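## Task

Move the red bin and the blue bin, and no other bin, to the side of the bench closest to the arms. Put the hook back at its present spot, lying flat on the bench with its handle sticking out past that same near edge. All other objects must finish resting on what they rest on now. Nothing counts as done if a robot has to hold it there at the end. When finished, release everything and move the arms away.

## Robot and tools

Robots: three identical i2rt Big YAM arms named arm1, arm2 and arm3. Each has six revolute joints, a two-finger gripper and a wrist camera (arm1_cam_wrist, arm2_cam_wrist, arm3_cam_wrist). Two fixed cameras, room_a and room_b, watch from the room. The hand reaches roughly 1.0 m from the joint1 axis. Joints move at different speeds, so the hand can sweep a wide curve between postures. Loose objects may occasionally be nudged by outside forces.

Frames: one shared scene frame, origin on the floor, +z up. The hand point is midway between the fingertips; its z axis runs along the fingers and the fingers close along its y axis. Each arm's foot pose is real but never printed. Camera calibrations (fisheye wrist cameras, pinhole room cameras, K, distortion, T_world_to_cam) were supplied up front and may be off by a few degrees and millimetres; wrist camera poses are derived from reported joints, so joint errors add to them.

execute_actions: argument actions is a list holding zero or one action. The action is an object keyed by robot name; each robot takes a single key, joints, an object of absolute joint targets by name (not offsets). Any subset of the seven names may be given, per arm, each with one number:
- joint1_rad, -2.879 to 2.879 rad: base rotation, positive counter-clockwise seen from above; 0 unfolds the arm the way its foot faces.
- joint2_rad, 0 to 3.141 rad: shoulder; 0 has the upper arm pointing backward about level, larger values raise it and then carry it forward.
- joint3_rad, 0 to 3.019 rad: elbow; 0 is fully folded, larger opens it.
- joint4_rad, -1.692 to 1.57 rad: hand pitch, positive tilts the fingers up.
- joint5_rad, -1.57 to 1.57 rad: sideways hand swing, positive toward the arm's right.
- joint6_rad, -2.094 to 2.094 rad: hand roll, positive clockwise viewed from behind the hand.
- gripper_m, 0 to 0.093 m: fingertip gap. Each finger pad pushes with up to roughly 50-62 N.
Completion tolerances are ±0.045, 0.14, 0.09, 0.055, 0.03, 0.035 rad and ±0.003 m respectively. With joints 1 and 6 at 0 and the hand level pointing forward, the wrist camera sits above the hand looking at the fingertips. All commanded motions begin together. An omitted joint or arm may still be driving toward an earlier target. Unknown keys or out-of-range numbers reject the whole call. Optional cameras: a list of camera names or "all"; omitted or null gives all, [] gives none. The result reports each robot's state and one image per requested camera, ordered as the pictures line lists them. An empty actions list just observes.

wait: seconds, 0 to 10; commands nothing and returns state and images.

zoom_image: camera (one of the five names) and region [x0, y0, x1, y1] in pixels of that camera's latest full image, origin top-left, at most 504 by 504 pixels.

read_manual: optional section, only "licences"; returns URDF licence text, no motion.

finished_scene: scene, the number of the scene being ended. It is final and the result says whether the goal was met; the goal must hold on its own at that point. Replying without a tool call ends all remaining work.

Reading results: joint_status tells how each commanded motion ended. off_target means it stopped short and may still be pushing. contact_stop or time_out means the joint gave up its target and holds where it stopped, except that after time_out a joint can keep a target (or one clamped near its position) and keep pushing; on_its_own lists such joints and anything else not commanded in this call, where "held at" is the held target, not the position. "joint command not followed" (often with a cause: line) means a self/inter-arm clearance check blocked that arm's joint targets, shown per joint as not_followed; the gripper target still runs, and blocked targets may be retried on later actions. That check can be late and ignores fingers, gripper housings and wrist cameras. Joint torques are raw drive outputs per arm joint with offsets, scale and noise, nonzero even in free air. A loaded joint sags over time. A target very close to the current reading may produce no motion. To relieve a stuck push, send the joint its reported position. If a call reports a stop, later motion calls in that reply are skipped.

Heat: holding loads warms motors, even while you think. MOTOR HOT warns at 85 °C; at 100 °C an OVER-TEMPERATURE FAULT drops that arm and its gripper until cooled, and named joints show limit_stop_at_motor_heat, after which you resend targets. Some heat carries into the next scene.

Avoid: pushing objects off the work area or onto the floor (ends the scene), pressing two arms hard together (ends the run), hard hits, slams, drops, slips, and arms left pushing hard. The arms do not stop on contact and can press forcefully. The simulation keeps running while you think, with arms holding their last command. Shorter robot motion is better.

Each tool is called after "Request:" as name(argument=value, ...) on one line, values as JSON.

## Session

Request:
execute_actions(actions=[])

Scene clock: 0.00 s.
Joint torques (N m, as the arm reports them, + toward a larger angle): no reading
arm1.joint_positions: joint1_rad=+0.239 joint2_rad=+0.368 joint3_rad=+1.337 joint4_rad=-1.191 joint5_rad=-0.052 joint6_rad=+0.476 gripper_m=+0.094
arm1.joint_status: not commanded
arm1.hand: x=-0.9680 y=+0.1360 z=+1.3540 quat_wxyz=(-0.277, +0.456, -0.634, -0.560) (m; scene frame)
arm2.joint_positions: joint1_rad=-0.441 joint2_rad=+0.379 joint3_rad=+1.367 joint4_rad=-1.215 joint5_rad=+0.282 joint6_rad=+0.710 gripper_m=+0.094
arm2.joint_status: not commanded
arm2.hand: x=+0.0843 y=+0.1195 z=+1.3483 quat_wxyz=(-0.430, +0.131, -0.768, -0.456) (m; scene frame)
arm3.joint_positions: joint1_rad=+0.535 joint2_rad=+0.340 joint3_rad=+1.381 joint4_rad=-1.501 joint5_rad=-0.015 joint6_rad=+0.624 gripper_m=+0.094
arm3.joint_status: not commanded
arm3.hand: x=+0.8933 y=+0.1034 z=+1.3174 quat_wxyz=(-0.115, +0.562, -0.642, -0.510) (m; scene frame)
pictures: arm1_cam_wrist, arm2_cam_wrist, arm3_cam_wrist, room_a, room_b
Images, in order (width x height): arm1_cam_wrist 504x504, arm2_cam_wrist 504x504, arm3_cam_wrist 504x504, room_a 672x504, room_b 672x504.

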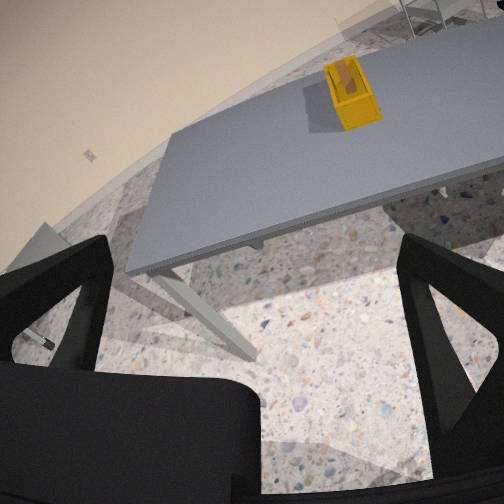

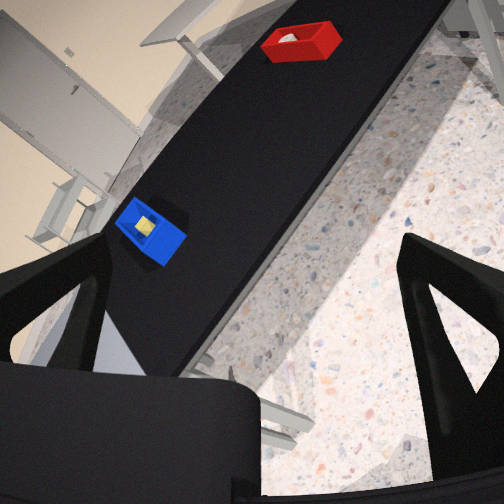

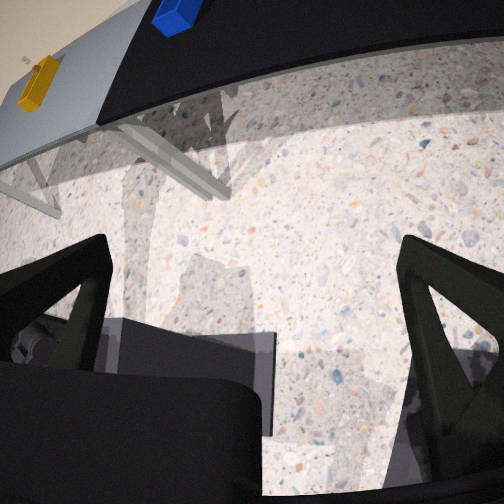

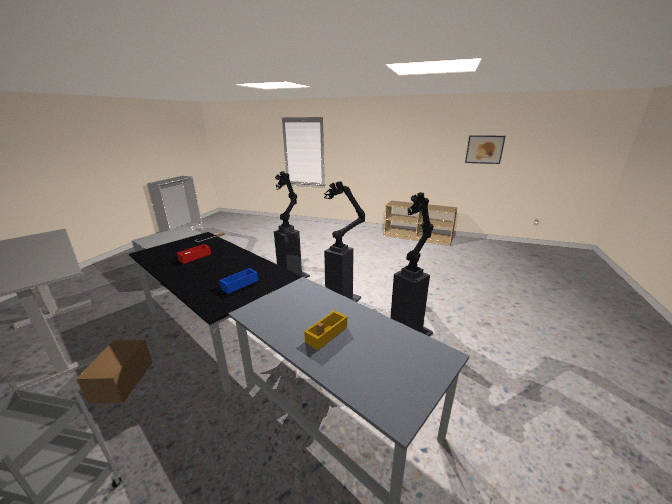

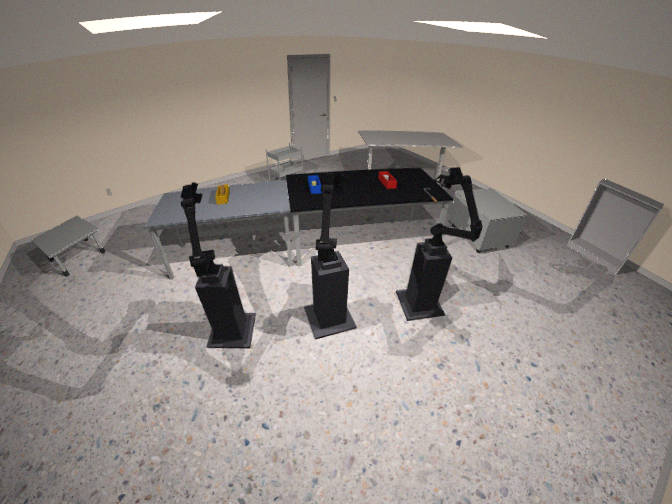

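Request:
zoom_image(camera="room_a", region=[120, 200, 320, 330])

Request:
zoom_image(camera="room_b", region=[280, 150, 490, 270])

Region (120, 200, 320, 330) of room_a's 672x504 image, scaled by 2.520, with more detail than that image has; it fills the top 328 rows of this view, and the rest is white.

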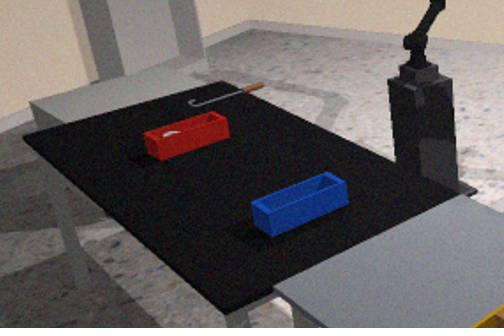

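Region (280, 150, 490, 270) of room_b's 672x504 image, scaled by 2.400, with more detail than that image has; it fills the top 288 rows of this view, and the rest is white.

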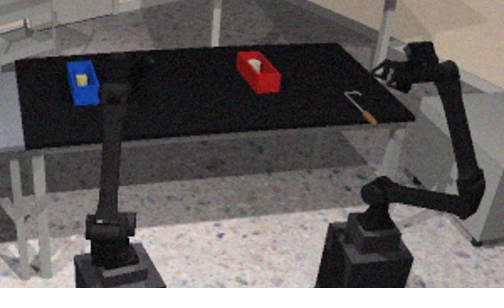

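Request:
execute_actions(actions=[{"arm3":{"joints":{"joint1_rad":-0.3,"joint2_rad":1.14,"joint3_rad":0.78,"joint4_rad":0.0,"joint5_rad":0,"joint6_rad":0}},"arm2":{"joints":{"joint1_rad":-0.14,"joint2_rad":1.5,"joint3_rad":1.5,"joint4_rad":-0.3,"joint5_rad":0,"joint6_rad":0}}}])

Scene clock: 4.07 s.
Joint torques (N m, as the arm reports them, + toward a larger angle): arm1=[0.21 5.73 9.37 1.63 0.13 0.01] | arm2=[ -0.39 -11.58  11.51   2.25  -0.17  -0.24] | arm3=[ 0.97 -6.47 12.54  2.13  0.02  0.01]
arm1.joint_positions: joint1_rad=+0.239 joint2_rad=+0.368 joint3_rad=+1.337 joint4_rad=-1.191 joint5_rad=-0.052 joint6_rad=+0.476 gripper_m=+0.094
arm1.joint_status: not commanded
arm1.hand: x=-0.9680 y=+0.1360 z=+1.3540 quat_wxyz=(-0.277, +0.456, -0.634, -0.560) (m; scene frame)
arm2.joint_positions: joint1_rad=-0.144 joint2_rad=+1.511 joint3_rad=+1.476 joint4_rad=-0.317 joint5_rad=+0.005 joint6_rad=+0.013 gripper_m=+0.094
arm2.joint_status: all done
arm2.hand: x=-0.0001 y=+0.6812 z=+1.1646 quat_wxyz=(-0.404, +0.575, -0.585, -0.406) (m; scene frame)
arm3.joint_positions: joint1_rad=-0.297 joint2_rad=+1.124 joint3_rad=+0.760 joint4_rad=-0.014 joint5_rad=-0.001 joint6_rad=+0.012 gripper_m=+0.094
arm3.joint_status: all done
arm3.hand: x=+1.1171 y=+0.4868 z=+1.0492 quat_wxyz=(-0.458, +0.473, -0.681, -0.321) (m; scene frame)
pictures: arm1_cam_wrist, arm2_cam_wrist, arm3_cam_wrist, room_a, room_b
camera_calibration (this result's frames):
arm2_cam_wrist: T_world_to_cam=[[0.999797, 0.000365476, -0.0201446, 0.0272615], [-0.0109181, -0.830477, -0.556945, 1.21572], [-0.0169332, 0.557052, -0.830305, 0.707519], [0, 0, 0, 1]] pos_world=[-0.00200205, 0.615496, 1.2651]
arm3_cam_wrist: T_world_to_cam=[[0.946074, -0.323679, -0.0132403, -0.879835], [-0.280542, -0.798183, -0.533105, 1.2663], [0.161987, 0.508071, -0.845946, 0.583617], [0, 0, 0, 1]] pos_world=[1.0931, 0.429433, 1.15713]
Images, in order (width x height): arm1_cam_wrist 504x504, arm2_cam_wrist 504x504, arm3_cam_wrist 504x504, room_a 672x504, room_b 672x504.

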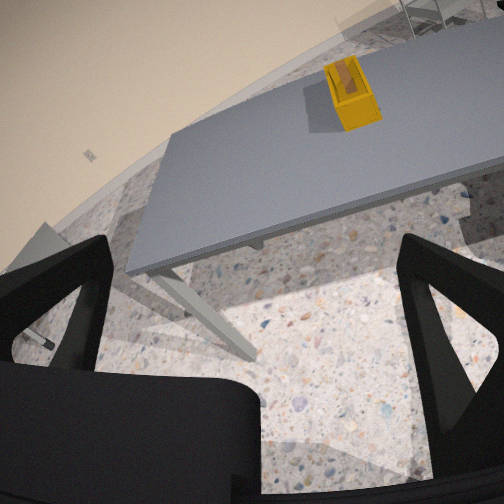

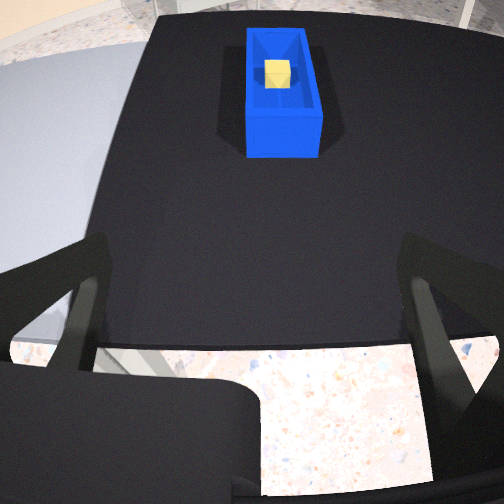

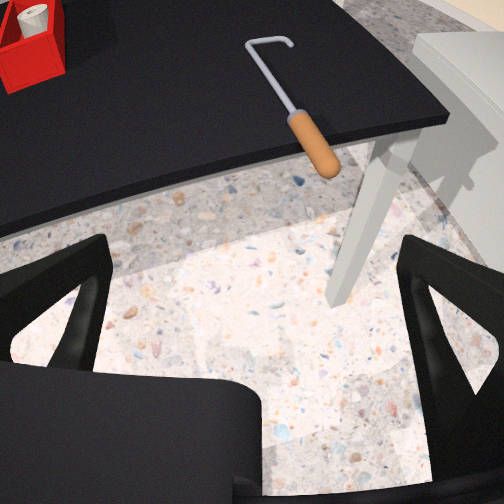

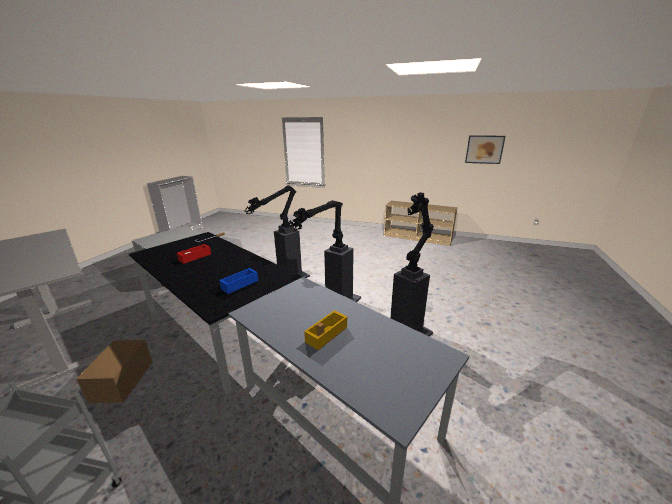

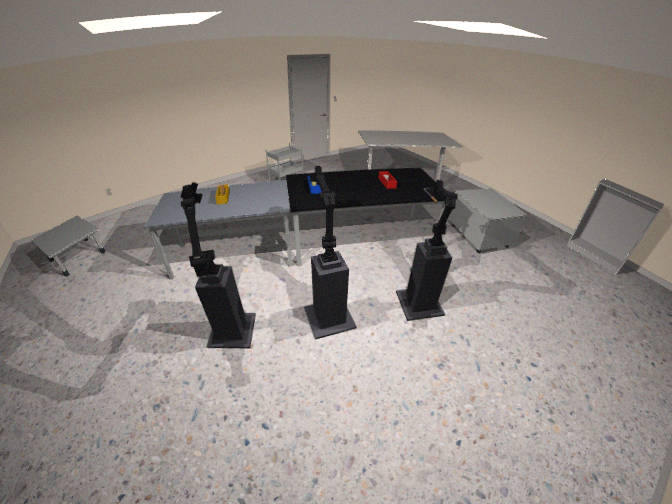

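Request:
execute_actions(actions=[{"arm3":{"joints":{"joint1_rad":-0.594,"joint2_rad":2.426,"joint3_rad":1.335,"joint4_rad":1.12,"joint5_rad":-0.65,"joint6_rad":0}},"arm2":{"joints":{"joint2_rad":0.8,"joint3_rad":0.8}}}], cameras=["arm3_cam_wrist","room_b"])

Request:
zoom_image(camera="room_b", region=[380, 160, 500, 250])

Scene clock: 7.23 s.
Joint torques (N m, as the arm reports them, + toward a larger angle): arm1=[0.19 5.75 9.37 1.62 0.13 0.02] | arm2=[-0.29 -1.27 10.24  2.13 -0.17 -0.25] | arm3=[  0.03 -20.4    7.21   1.93  -0.08   0.04]
arm1.joint_positions: joint1_rad=+0.239 joint2_rad=+0.368 joint3_rad=+1.337 joint4_rad=-1.191 joint5_rad=-0.052 joint6_rad=+0.476 gripper_m=+0.094
arm1.joint_status: not commanded
arm1.hand: x=-0.9680 y=+0.1360 z=+1.3540 quat_wxyz=(-0.277, +0.456, -0.634, -0.560) (m; scene frame)
arm2.joint_positions: joint1_rad=-0.144 joint2_rad=+0.798 joint3_rad=+0.792 joint4_rad=-0.313 joint5_rad=+0.005 joint6_rad=+0.013 gripper_m=+0.094
arm2.joint_status: all done
arm2.hand: x=-0.0005 y=+0.4232 z=+1.1193 quat_wxyz=(-0.414, +0.568, -0.578, -0.415) (m; scene frame)
arm3.joint_positions: joint1_rad=-0.602 joint2_rad=+2.424 joint3_rad=+1.319 joint4_rad=+1.108 joint5_rad=-0.648 joint6_rad=+0.011 gripper_m=+0.094
arm3.joint_status: all done
arm3.hand: x=+1.3113 y=+0.6548 z=+0.7608 quat_wxyz=(-0.499, +0.499, -0.505, -0.497) (m; scene frame)
pictures: arm3_cam_wrist, room_b
camera_calibration (this result's frames):
arm3_cam_wrist: T_world_to_cam=[[0.999831, 0.018025, -0.00364147, -1.31459], [0.0077231, -0.591306, -0.80641, 0.995627], [-0.0166888, 0.806246, -0.591346, 0.0681647], [0, 0, 0, 1]] pos_world=[1.30782, 0.557459, 0.838406]
Images, in order (width x height): arm3_cam_wrist 504x504, room_b 672x504.

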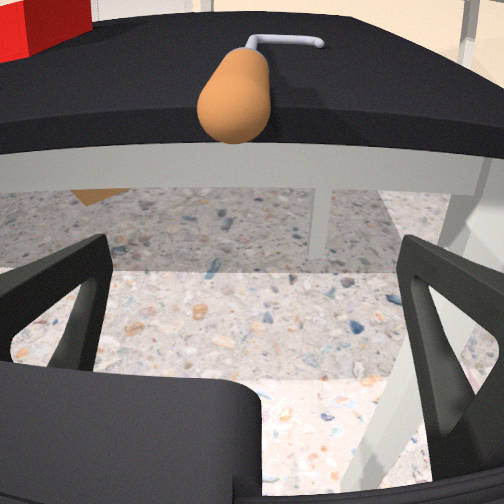

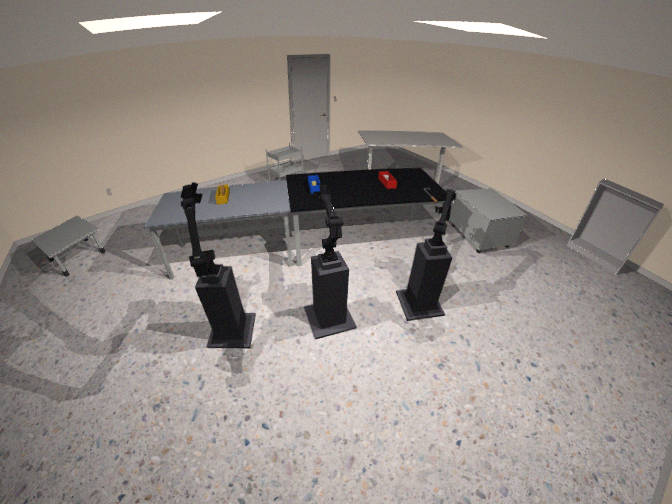

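Region (380, 160, 500, 250) of room_b's 672x504 image, scaled by 4.200, with more detail than that image has; it fills the top 378 rows of this view, and the rest is white.

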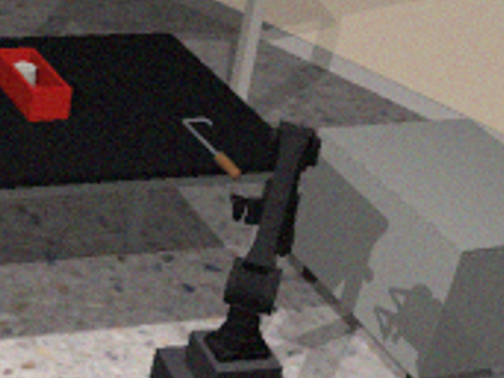

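Request:
execute_actions(actions=[{"arm3":{"joints":{"joint1_rad":-0.484,"joint2_rad":2.513,"joint3_rad":1.66,"joint4_rad":0.885,"joint5_rad":-0.54,"joint6_rad":0}}}], cameras=["arm3_cam_wrist","room_a"])

Request:
zoom_image(camera="room_a", region=[170, 200, 290, 280])

Scene clock: 8.97 s.
Joint torques (N m, as the arm reports them, + toward a larger angle): arm1=[0.16 5.73 9.37 1.62 0.13 0.02] | arm2=[-0.44 -1.77 10.2   2.16 -0.17 -0.24] | arm3=[ -0.78 -21.38   9.65   1.4    0.11  -0.04]
arm1.joint_positions: joint1_rad=+0.239 joint2_rad=+0.368 joint3_rad=+1.337 joint4_rad=-1.191 joint5_rad=-0.052 joint6_rad=+0.476 gripper_m=+0.094
arm1.joint_status: not commanded
arm1.hand: x=-0.9680 y=+0.1360 z=+1.3540 quat_wxyz=(-0.277, +0.456, -0.634, -0.560) (m; scene frame)
arm2.joint_positions: joint1_rad=-0.144 joint2_rad=+0.798 joint3_rad=+0.792 joint4_rad=-0.313 joint5_rad=+0.005 joint6_rad=+0.013 gripper_m=+0.094
arm2.joint_status: not commanded
arm2.hand: x=-0.0005 y=+0.4232 z=+1.1193 quat_wxyz=(-0.414, +0.568, -0.578, -0.415) (m; scene frame)
arm3.joint_positions: joint1_rad=-0.476 joint2_rad=+2.478 joint3_rad=+1.638 joint4_rad=+0.893 joint5_rad=-0.543 joint6_rad=+0.011 gripper_m=+0.094
arm3.joint_status: all done
arm3.hand: x=+1.2925 y=+0.7779 z=+0.8100 quat_wxyz=(-0.511, +0.500, -0.482, -0.507) (m; scene frame)
pictures: arm3_cam_wrist, room_a
camera_calibration (this result's frames):
arm3_cam_wrist: T_world_to_cam=[[0.998974, 0.0386824, 0.0235383, -1.33477], [0.0410653, -0.554909, -0.830897, 1.05669], [-0.0190795, 0.831011, -0.555928, -0.0471949], [0, 0, 0, 1]] pos_world=[1.2891, 0.677219, 0.883183]
Images, in order (width x height): arm3_cam_wrist 504x504, room_a 672x504.

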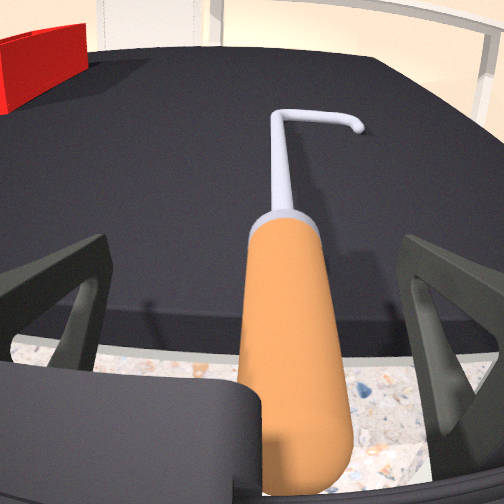

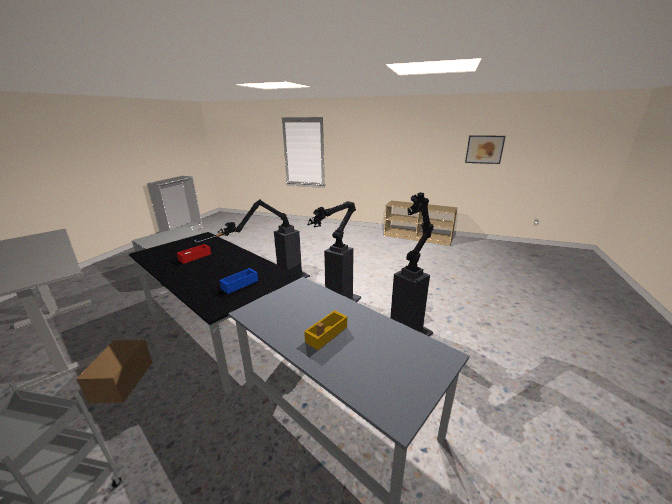

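Region (170, 200, 290, 280) of room_a's 672x504 image, scaled by 4.200, with more detail than that image has.

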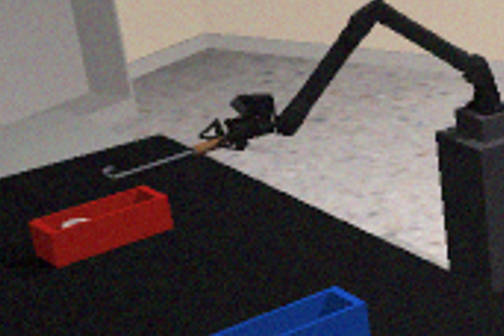

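Request:
execute_actions(actions=[{"arm3":{"joints":{"joint1_rad":-0.5,"joint2_rad":2.55,"joint4_rad":0.87}}}], cameras=["arm3_cam_wrist"])

Scene clock: 9.93 s.
Joint torques (N m, as the arm reports them, + toward a larger angle): arm1=[0.2  5.73 9.38 1.62 0.13 0.02] | arm2=[-0.32 -1.76 10.22  2.17 -0.17 -0.24] | arm3=[ -0.1  -19.88   9.51   1.36   0.07  -0.03]
arm1.joint_positions: joint1_rad=+0.239 joint2_rad=+0.368 joint3_rad=+1.337 joint4_rad=-1.191 joint5_rad=-0.052 joint6_rad=+0.476 gripper_m=+0.094
arm1.joint_status: not commanded
arm1.hand: x=-0.9680 y=+0.1360 z=+1.3540 quat_wxyz=(-0.277, +0.456, -0.634, -0.560) (m; scene frame)
arm2.joint_positions: joint1_rad=-0.144 joint2_rad=+0.798 joint3_rad=+0.792 joint4_rad=-0.313 joint5_rad=+0.005 joint6_rad=+0.013 gripper_m=+0.094
arm2.joint_status: not commanded
arm2.hand: x=-0.0005 y=+0.4232 z=+1.1193 quat_wxyz=(-0.414, +0.568, -0.578, -0.415) (m; scene frame)
arm3.joint_positions: joint1_rad=-0.493 joint2_rad=+2.501 joint3_rad=+1.638 joint4_rad=+0.877 joint5_rad=-0.543 joint6_rad=+0.011 gripper_m=+0.094
arm3.joint_status: all done
arm3.hand: x=+1.3043 y=+0.7699 z=+0.7881 quat_wxyz=(-0.503, +0.499, -0.500, -0.499) (m; scene frame)
pictures: arm3_cam_wrist
camera_calibration (this result's frames):
arm3_cam_wrist: T_world_to_cam=[[0.999754, 0.0219674, 0.0029381, -1.31762], [0.0151873, -0.582492, -0.812694, 1.07411], [-0.0161413, 0.812539, -0.582683, -0.0209933], [0, 0, 0, 1]] pos_world=[1.30065, 0.671662, 0.864561]
Images, in order (width x height): arm3_cam_wrist 504x504.

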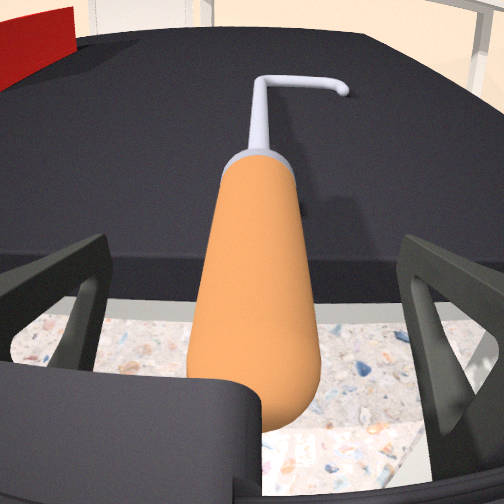

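Request:
execute_actions(actions=[{"arm3":{"joints":{"joint1_rad":-0.47,"joint2_rad":2.595,"joint3_rad":1.75,"joint4_rad":0.83,"joint5_rad":-0.53}}}], cameras=["arm3_cam_wrist"])

Scene clock: 11.03 s.
Joint torques (N m, as the arm reports them, + toward a larger angle): arm1=[0.19 5.76 9.37 1.62 0.13 0.01] | arm2=[-0.38 -1.7  10.2   2.15 -0.17 -0.24] | arm3=[  0.97 -20.9   11.07   1.39   0.05  -0.03]
arm1.joint_positions: joint1_rad=+0.239 joint2_rad=+0.368 joint3_rad=+1.337 joint4_rad=-1.191 joint5_rad=-0.052 joint6_rad=+0.476 gripper_m=+0.094
arm1.joint_status: not commanded
arm1.hand: x=-0.9680 y=+0.1360 z=+1.3540 quat_wxyz=(-0.277, +0.456, -0.634, -0.560) (m; scene frame)
arm2.joint_positions: joint1_rad=-0.144 joint2_rad=+0.798 joint3_rad=+0.792 joint4_rad=-0.313 joint5_rad=+0.005 joint6_rad=+0.013 gripper_m=+0.094
arm2.joint_status: not commanded
arm2.hand: x=-0.0005 y=+0.4232 z=+1.1193 quat_wxyz=(-0.414, +0.568, -0.578, -0.415) (m; scene frame)
arm3.joint_positions: joint1_rad=-0.482 joint2_rad=+2.545 joint3_rad=+1.712 joint4_rad=+0.839 joint5_rad=-0.532 joint6_rad=+0.011 gripper_m=+0.094
arm3.joint_status: all done
arm3.hand: x=+1.3060 y=+0.7871 z=+0.7779 quat_wxyz=(-0.499, +0.500, -0.503, -0.498) (m; scene frame)
pictures: arm3_cam_wrist
camera_calibration (this result's frames):
arm3_cam_wrist: T_world_to_cam=[[0.99975, 0.0222621, -0.00204459, -1.31604], [0.0114585, -0.588805, -0.808194, 1.0822], [-0.019196, 0.807969, -0.588912, -0.0284166], [0, 0, 0, 1]] pos_world=[1.30277, 0.68946, 0.8552]
Images, in order (width x height): arm3_cam_wrist 504x504.

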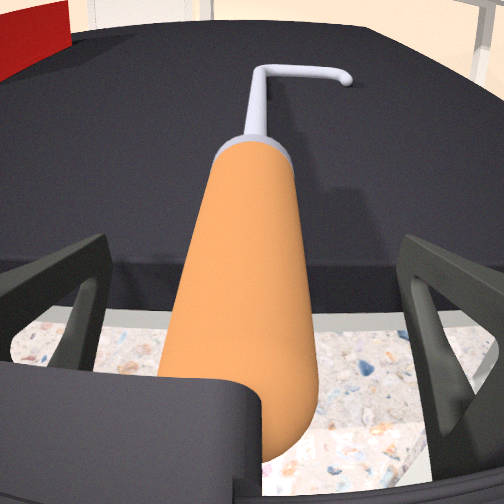

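Request:
execute_actions(actions=[{"arm3":{"joints":{"gripper_m":0.0}}}], cameras=["arm3_cam_wrist"])

Request:
execute_actions(actions=[{"arm3":{"joints":{"joint2_rad":2.25,"joint4_rad":0.56}}}], cameras=["arm3_cam_wrist","room_a"])

Scene clock: 12.00 s.
Joint torques (N m, as the arm reports them, + toward a larger angle): arm1=[0.19 5.73 9.38 1.62 0.13 0.02] | arm2=[-0.38 -1.59 10.22  2.15 -0.17 -0.25] | arm3=[  0.86 -19.84  11.05   1.31   0.04   0.09]
arm1.joint_positions: joint1_rad=+0.239 joint2_rad=+0.368 joint3_rad=+1.337 joint4_rad=-1.191 joint5_rad=-0.052 joint6_rad=+0.476 gripper_m=+0.094
arm1.joint_status: not commanded
arm1.hand: x=-0.9680 y=+0.1360 z=+1.3540 quat_wxyz=(-0.277, +0.456, -0.634, -0.560) (m; scene frame)
arm2.joint_positions: joint1_rad=-0.144 joint2_rad=+0.798 joint3_rad=+0.792 joint4_rad=-0.313 joint5_rad=+0.005 joint6_rad=+0.013 gripper_m=+0.094
arm2.joint_status: not commanded
arm2.hand: x=-0.0005 y=+0.4232 z=+1.1193 quat_wxyz=(-0.414, +0.568, -0.578, -0.415) (m; scene frame)
arm3.joint_positions: joint1_rad=-0.482 joint2_rad=+2.545 joint3_rad=+1.712 joint4_rad=+0.838 joint5_rad=-0.531 joint6_rad=+0.008 gripper_m=+0.029
arm3.joint_status: gripper_m off_target (ended at +0.029, target +0.000)
arm3.hand: x=+1.3059 y=+0.7873 z=+0.7779 quat_wxyz=(-0.500, +0.500, -0.502, -0.498) (m; scene frame)
pictures: arm3_cam_wrist
camera_calibration (this result's frames):
arm3_cam_wrist: T_world_to_cam=[[0.999769, 0.021506, 0.0000434941, -1.31705], [0.0127068, -0.589081, -0.807974, 1.08076], [-0.0173507, 0.807788, -0.589218, -0.0306263], [0, 0, 0, 1]] pos_world=[1.30249, 0.689718, 0.855237]
Images, in order (width x height): arm3_cam_wrist 504x504.

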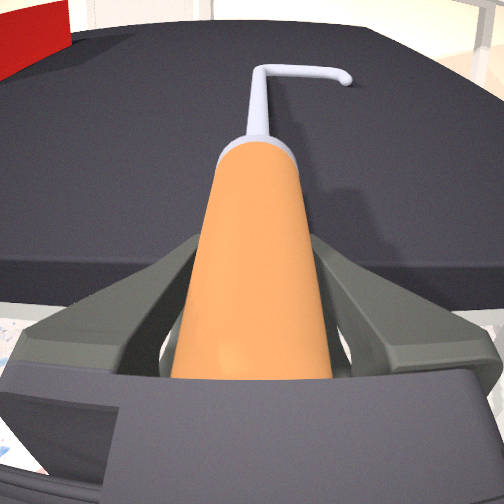

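Scene clock: 13.33 s.
Joint torques (N m, as the arm reports them, + toward a larger angle): arm1=[0.17 5.75 9.37 1.62 0.13 0.02] | arm2=[-0.35 -1.65 10.18  2.14 -0.17 -0.24] | arm3=[  0.62 -24.04  12.02   2.42   0.04   0.13]
arm1.joint_positions: joint1_rad=+0.239 joint2_rad=+0.368 joint3_rad=+1.337 joint4_rad=-1.191 joint5_rad=-0.052 joint6_rad=+0.476 gripper_m=+0.094
arm1.joint_status: not commanded
arm1.hand: x=-0.9680 y=+0.1360 z=+1.3540 quat_wxyz=(-0.277, +0.456, -0.634, -0.560) (m; scene frame)
arm2.joint_positions: joint1_rad=-0.144 joint2_rad=+0.798 joint3_rad=+0.792 joint4_rad=-0.313 joint5_rad=+0.005 joint6_rad=+0.013 gripper_m=+0.094
arm2.joint_status: not commanded
arm2.hand: x=-0.0005 y=+0.4232 z=+1.1193 quat_wxyz=(-0.414, +0.568, -0.578, -0.415) (m; scene frame)
arm3.joint_positions: joint1_rad=-0.481 joint2_rad=+2.269 joint3_rad=+1.719 joint4_rad=+0.536 joint5_rad=-0.531 joint6_rad=-0.004 gripper_m=+0.029
arm3.joint_status: all done
arm3.hand: x=+1.3109 y=+0.8001 z=+0.9468 quat_wxyz=(-0.497, +0.505, -0.505, -0.493) (m; scene frame)
pictures: arm3_cam_wrist, room_a
camera_calibration (this result's frames):
arm3_cam_wrist: T_world_to_cam=[[0.999757, 0.0218836, 0.00255964, -1.32498], [0.0152166, -0.601773, -0.798522, 1.22262], [-0.0159342, 0.798367, -0.60196, 0.0763968], [0, 0, 0, 1]] pos_world=[1.30727, 0.703745, 1.02567]
Images, in order (width x height): arm3_cam_wrist 504x504, room_a 672x504.

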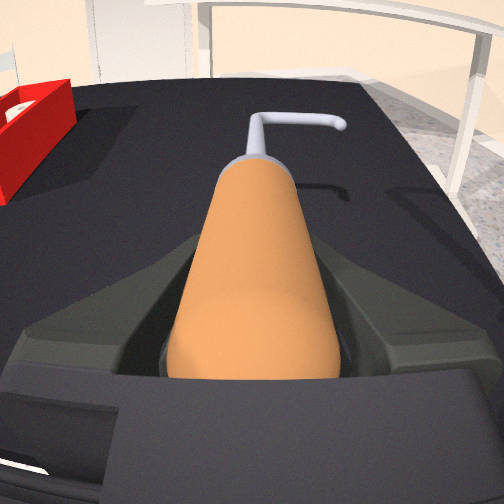

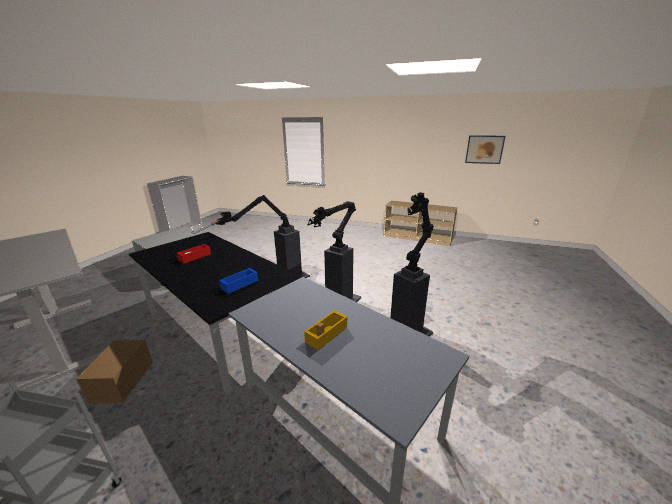

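Request:
execute_actions(actions=[{"arm3":{"joints":{"joint2_rad":2.12,"joint4_rad":0.44,"joint6_rad":1.571}}}], cameras=[])

Request:
execute_actions(actions=[{"arm3":{"joints":{"joint1_rad":0.06,"joint5_rad":0.0}}}], cameras=["arm3_cam_wrist","room_a","room_b"])

Request:
zoom_image(camera="room_a", region=[160, 190, 300, 280])

Request:
zoom_image(camera="room_b", region=[350, 140, 470, 230])

Scene clock: 16.13 s.
Joint torques (N m, as the arm reports them, + toward a larger angle): arm1=[0.21 5.72 9.38 1.62 0.13 0.02] | arm2=[-0.3  -1.71 10.22  2.15 -0.16 -0.24] | arm3=[  0.56 -26.21  12.77   2.4   -0.07   0.19]
arm1.joint_positions: joint1_rad=+0.239 joint2_rad=+0.368 joint3_rad=+1.337 joint4_rad=-1.191 joint5_rad=-0.052 joint6_rad=+0.476 gripper_m=+0.094
arm1.joint_status: not commanded
arm1.hand: x=-0.9680 y=+0.1360 z=+1.3540 quat_wxyz=(-0.277, +0.456, -0.634, -0.560) (m; scene frame)
arm2.joint_positions: joint1_rad=-0.144 joint2_rad=+0.798 joint3_rad=+0.792 joint4_rad=-0.313 joint5_rad=+0.005 joint6_rad=+0.013 gripper_m=+0.094
arm2.joint_status: not commanded
arm2.hand: x=-0.0005 y=+0.4232 z=+1.1193 quat_wxyz=(-0.414, +0.568, -0.578, -0.415) (m; scene frame)
arm3.joint_positions: joint1_rad=-0.481 joint2_rad=+2.170 joint3_rad=+1.715 joint4_rad=+0.415 joint5_rad=-0.530 joint6_rad=+1.553 gripper_m=+0.029
arm3.joint_status: all done
arm3.hand: x=+1.3060 y=+0.7934 z=+1.0002 quat_wxyz=(-0.003, +0.000, -0.722, -0.691) (m; scene frame)
pictures: none
No camera images: the call's "cameras" was empty. Leave "cameras" out to get every camera's image.

Scene clock: 18.23 s.
Joint torques (N m, as the arm reports them, + toward a larger angle): arm1=[0.19 5.75 9.37 1.62 0.13 0.02] | arm2=[-0.34 -1.61 10.21  2.15 -0.17 -0.24] | arm3=[  0.71 -25.53  13.35   2.48  -0.02   0.11]
arm1.joint_positions: joint1_rad=+0.239 joint2_rad=+0.368 joint3_rad=+1.337 joint4_rad=-1.191 joint5_rad=-0.052 joint6_rad=+0.476 gripper_m=+0.094
arm1.joint_status: not commanded
arm1.hand: x=-0.9680 y=+0.1360 z=+1.3540 quat_wxyz=(-0.277, +0.456, -0.634, -0.560) (m; scene frame)
arm2.joint_positions: joint1_rad=-0.144 joint2_rad=+0.798 joint3_rad=+0.792 joint4_rad=-0.313 joint5_rad=+0.005 joint6_rad=+0.013 gripper_m=+0.094
arm2.joint_status: not commanded
arm2.hand: x=-0.0005 y=+0.4232 z=+1.1193 quat_wxyz=(-0.414, +0.568, -0.578, -0.415) (m; scene frame)
arm3.joint_positions: joint1_rad=+0.058 joint2_rad=+2.170 joint3_rad=+1.715 joint4_rad=+0.415 joint5_rad=+0.000 joint6_rad=+1.556 gripper_m=+0.029
arm3.joint_status: all done
arm3.hand: x=+0.9405 y=+0.8926 z=+0.9962 quat_wxyz=(-0.006, +0.009, -0.724, -0.689) (m; scene frame)
pictures: arm3_cam_wrist, room_a, room_b
camera_calibration (this result's frames):
arm3_cam_wrist: T_world_to_cam=[[0.0204205, -0.023085, -0.999525, 1.00267], [-0.808202, -0.588898, -0.0029106, 1.29367], [-0.588551, 0.807878, -0.0306829, -0.0126699], [0, 0, 0, 1]] pos_world=[1.01762, 0.795222, 1.00557]
Images, in order (width x height): arm3_cam_wrist 504x504, room_a 672x504, room_b 672x504.

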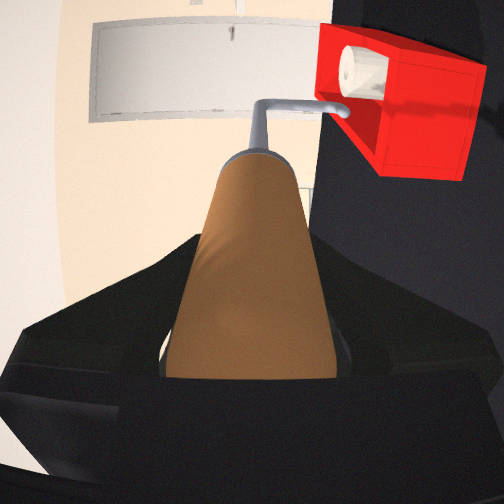

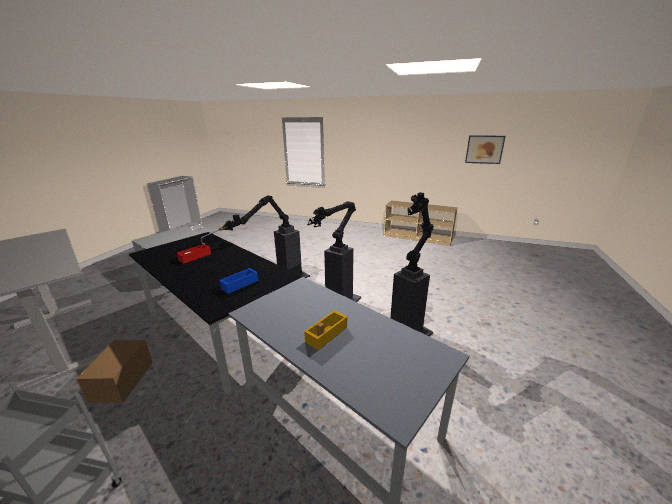

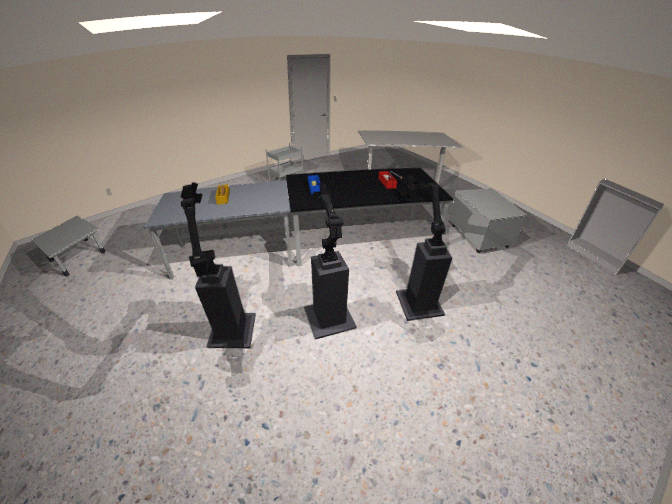

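Region (160, 190, 300, 280) of room_a's 672x504 image, scaled by 3.600, with more detail than that image has; it fills the top 324 rows of this view, and the rest is white.

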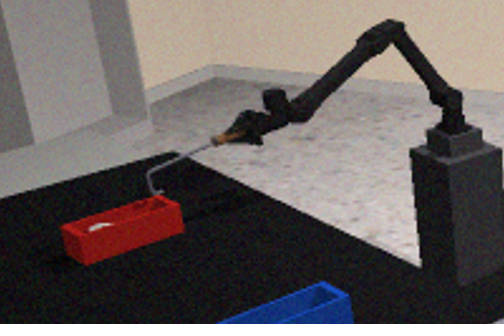

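Region (350, 140, 470, 230) of room_b's 672x504 image, scaled by 4.200, with more detail than that image has; it fills the top 378 rows of this view, and the rest is white.

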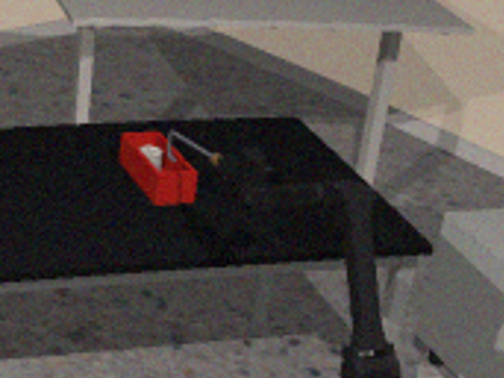

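Request:
execute_actions(actions=[{"arm3":{"joints":{"joint2_rad":2.31,"joint3_rad":1.895,"joint4_rad":0.445}}}], cameras=[])

Request:
execute_actions(actions=[{"arm3":{"joints":{"joint2_rad":2.44,"joint4_rad":0.56}}}], cameras=["arm3_cam_wrist","room_a"])

Request:
zoom_image(camera="room_a", region=[160, 210, 270, 280])

Scene clock: 20.43 s.
Joint torques (N m, as the arm reports them, + toward a larger angle): arm1=[0.15 5.73 9.38 1.61 0.13 0.01] | arm2=[-0.39 -1.73 10.22  2.14 -0.17 -0.24] | arm3=[  0.08 -24.97  15.06   2.86  -0.06   0.17]
arm1.joint_positions: joint1_rad=+0.239 joint2_rad=+0.368 joint3_rad=+1.337 joint4_rad=-1.191 joint5_rad=-0.052 joint6_rad=+0.476 gripper_m=+0.094
arm1.joint_status: not commanded
arm1.hand: x=-0.9680 y=+0.1360 z=+1.3540 quat_wxyz=(-0.277, +0.456, -0.634, -0.560) (m; scene frame)
arm2.joint_positions: joint1_rad=-0.144 joint2_rad=+0.798 joint3_rad=+0.792 joint4_rad=-0.313 joint5_rad=+0.005 joint6_rad=+0.013 gripper_m=+0.094
arm2.joint_status: not commanded
arm2.hand: x=-0.0005 y=+0.4232 z=+1.1193 quat_wxyz=(-0.414, +0.568, -0.578, -0.415) (m; scene frame)
arm3.joint_positions: joint1_rad=+0.058 joint2_rad=+2.329 joint3_rad=+1.833 joint4_rad=+0.413 joint5_rad=+0.000 joint6_rad=+1.556 gripper_m=+0.029
arm3.joint_status: all done
arm3.hand: x=+0.9408 y=+0.9241 z=+0.9258 quat_wxyz=(-0.006, +0.009, -0.739, -0.674) (m; scene frame)
pictures: none
No camera images: the call's "cameras" was empty. Leave "cameras" out to get every camera's image.

Scene clock: 21.27 s.
Joint torques (N m, as the arm reports them, + toward a larger angle): arm1=[0.19 5.75 9.37 1.62 0.13 0.02] | arm2=[-0.39 -1.71 10.22  2.15 -0.17 -0.25] | arm3=[  0.21 -22.21  14.13   1.92   0.03   0.07]
arm1.joint_positions: joint1_rad=+0.239 joint2_rad=+0.368 joint3_rad=+1.337 joint4_rad=-1.191 joint5_rad=-0.052 joint6_rad=+0.476 gripper_m=+0.094
arm1.joint_status: not commanded
arm1.hand: x=-0.9680 y=+0.1360 z=+1.3540 quat_wxyz=(-0.277, +0.456, -0.634, -0.560) (m; scene frame)
arm2.joint_positions: joint1_rad=-0.144 joint2_rad=+0.798 joint3_rad=+0.792 joint4_rad=-0.313 joint5_rad=+0.005 joint6_rad=+0.013 gripper_m=+0.094
arm2.joint_status: not commanded
arm2.hand: x=-0.0005 y=+0.4232 z=+1.1193 quat_wxyz=(-0.414, +0.568, -0.578, -0.415) (m; scene frame)
arm3.joint_positions: joint1_rad=+0.058 joint2_rad=+2.420 joint3_rad=+1.842 joint4_rad=+0.549 joint5_rad=+0.000 joint6_rad=+1.563 gripper_m=+0.029
arm3.joint_status: all done
arm3.hand: x=+0.9410 y=+0.9279 z=+0.8827 quat_wxyz=(-0.003, +0.006, -0.720, -0.693) (m; scene frame)
pictures: arm3_cam_wrist, room_a
camera_calibration (this result's frames):
arm3_cam_wrist: T_world_to_cam=[[0.0138817, -0.0116689, -0.999836, 0.885835], [-0.808129, -0.588989, -0.00434608, 1.31581], [-0.588842, 0.808057, -0.0176061, -0.0558704], [0, 0, 0, 1]] pos_world=[1.01815, 0.830479, 0.890424]
Images, in order (width x height): arm3_cam_wrist 504x504, room_a 672x504.

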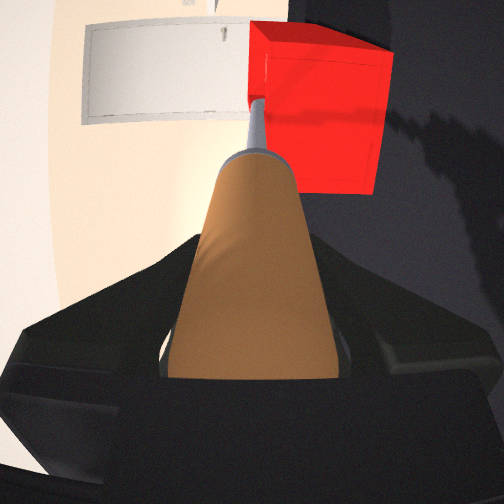

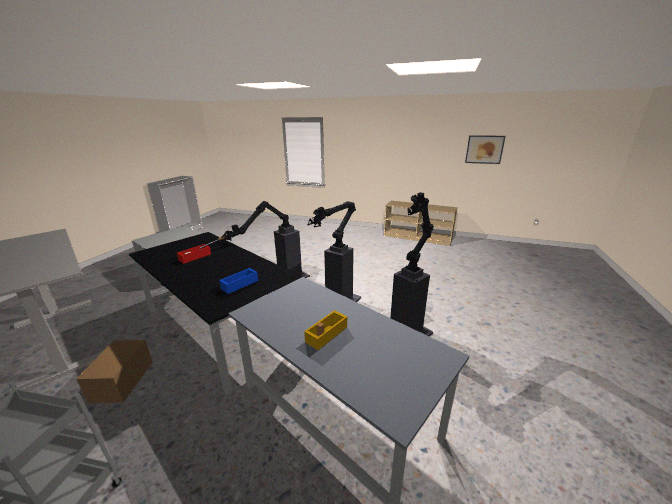

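Region (160, 210, 270, 280) of room_a's 672x504 image, scaled by 4.582, with more detail than that image has; it fills the top 321 rows of this view, and the rest is white.

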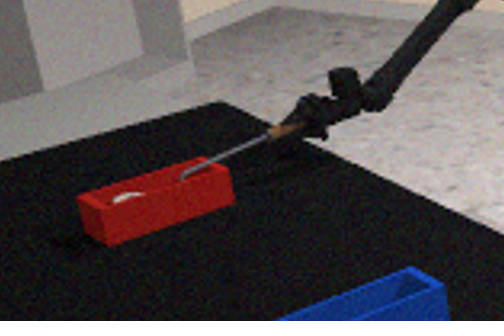

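Request:
execute_actions(actions=[{"arm3":{"joints":{"joint2_rad":2.235,"joint3_rad":1.51,"joint4_rad":0.79}}}], cameras=["arm3_cam_wrist","room_a"])

Request:
zoom_image(camera="room_a", region=[160, 210, 270, 280])

Scene clock: 22.73 s.
Joint torques (N m, as the arm reports them, + toward a larger angle): arm1=[0.16 5.76 9.38 1.61 0.13 0.02] | arm2=[-0.35 -1.71 10.18  2.15 -0.17 -0.24] | arm3=[  0.64 -25.55   8.84   2.53  -0.07   0.05]
arm1.joint_positions: joint1_rad=+0.239 joint2_rad=+0.368 joint3_rad=+1.337 joint4_rad=-1.191 joint5_rad=-0.052 joint6_rad=+0.476 gripper_m=+0.094
arm1.joint_status: not commanded
arm1.hand: x=-0.9680 y=+0.1360 z=+1.3540 quat_wxyz=(-0.277, +0.456, -0.634, -0.560) (m; scene frame)
arm2.joint_positions: joint1_rad=-0.144 joint2_rad=+0.798 joint3_rad=+0.792 joint4_rad=-0.313 joint5_rad=+0.005 joint6_rad=+0.013 gripper_m=+0.094
arm2.joint_status: not commanded
arm2.hand: x=-0.0005 y=+0.4232 z=+1.1193 quat_wxyz=(-0.414, +0.568, -0.578, -0.415) (m; scene frame)
arm3.joint_positions: joint1_rad=+0.058 joint2_rad=+2.278 joint3_rad=+1.506 joint4_rad=+0.765 joint5_rad=+0.000 joint6_rad=+1.563 gripper_m=+0.029
arm3.joint_status: all done
arm3.hand: x=+0.9413 y=+0.8502 z=+0.8761 quat_wxyz=(-0.003, +0.007, -0.713, -0.702) (m; scene frame)
pictures: arm3_cam_wrist, room_a
camera_calibration (this result's frames):
arm3_cam_wrist: T_world_to_cam=[[0.013777, 0.0108398, -0.999846, 0.859338], [-0.807827, -0.589159, -0.0175185, 1.28167], [-0.589259, 0.807944, 0.000639776, -0.0085344], [0, 0, 0, 1]] pos_world=[1.0185, 0.752686, 0.881664]
Images, in order (width x height): arm3_cam_wrist 504x504, room_a 672x504.

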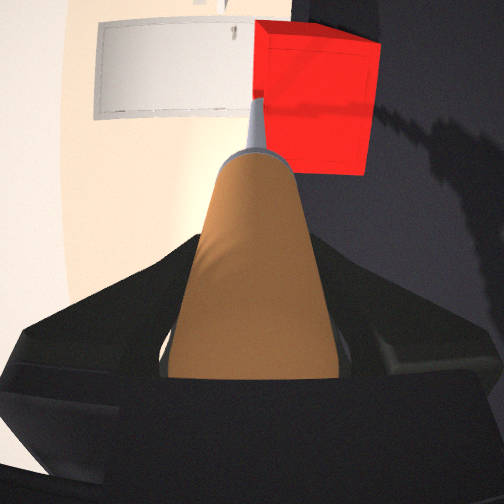

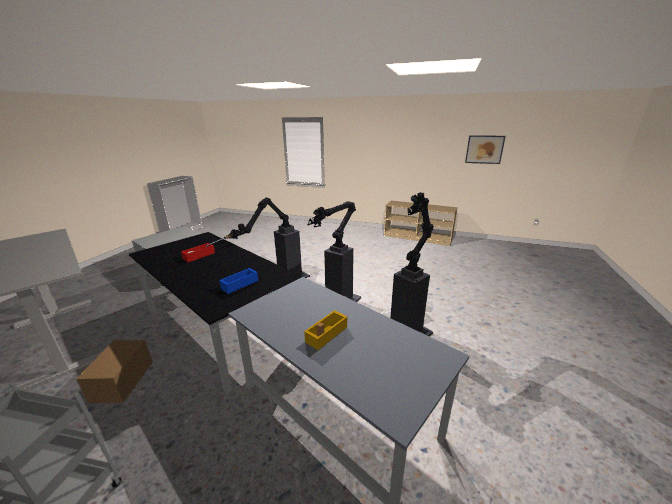

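Region (160, 210, 270, 280) of room_a's 672x504 image, scaled by 4.582, with more detail than that image has; it fills the top 321 rows of this view, and the rest is white.

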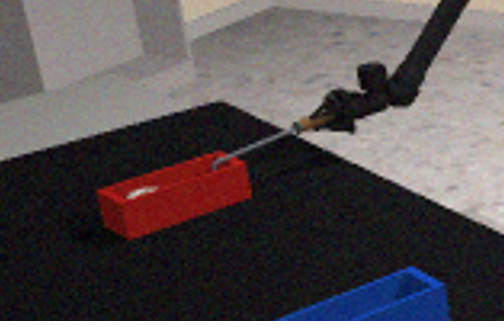

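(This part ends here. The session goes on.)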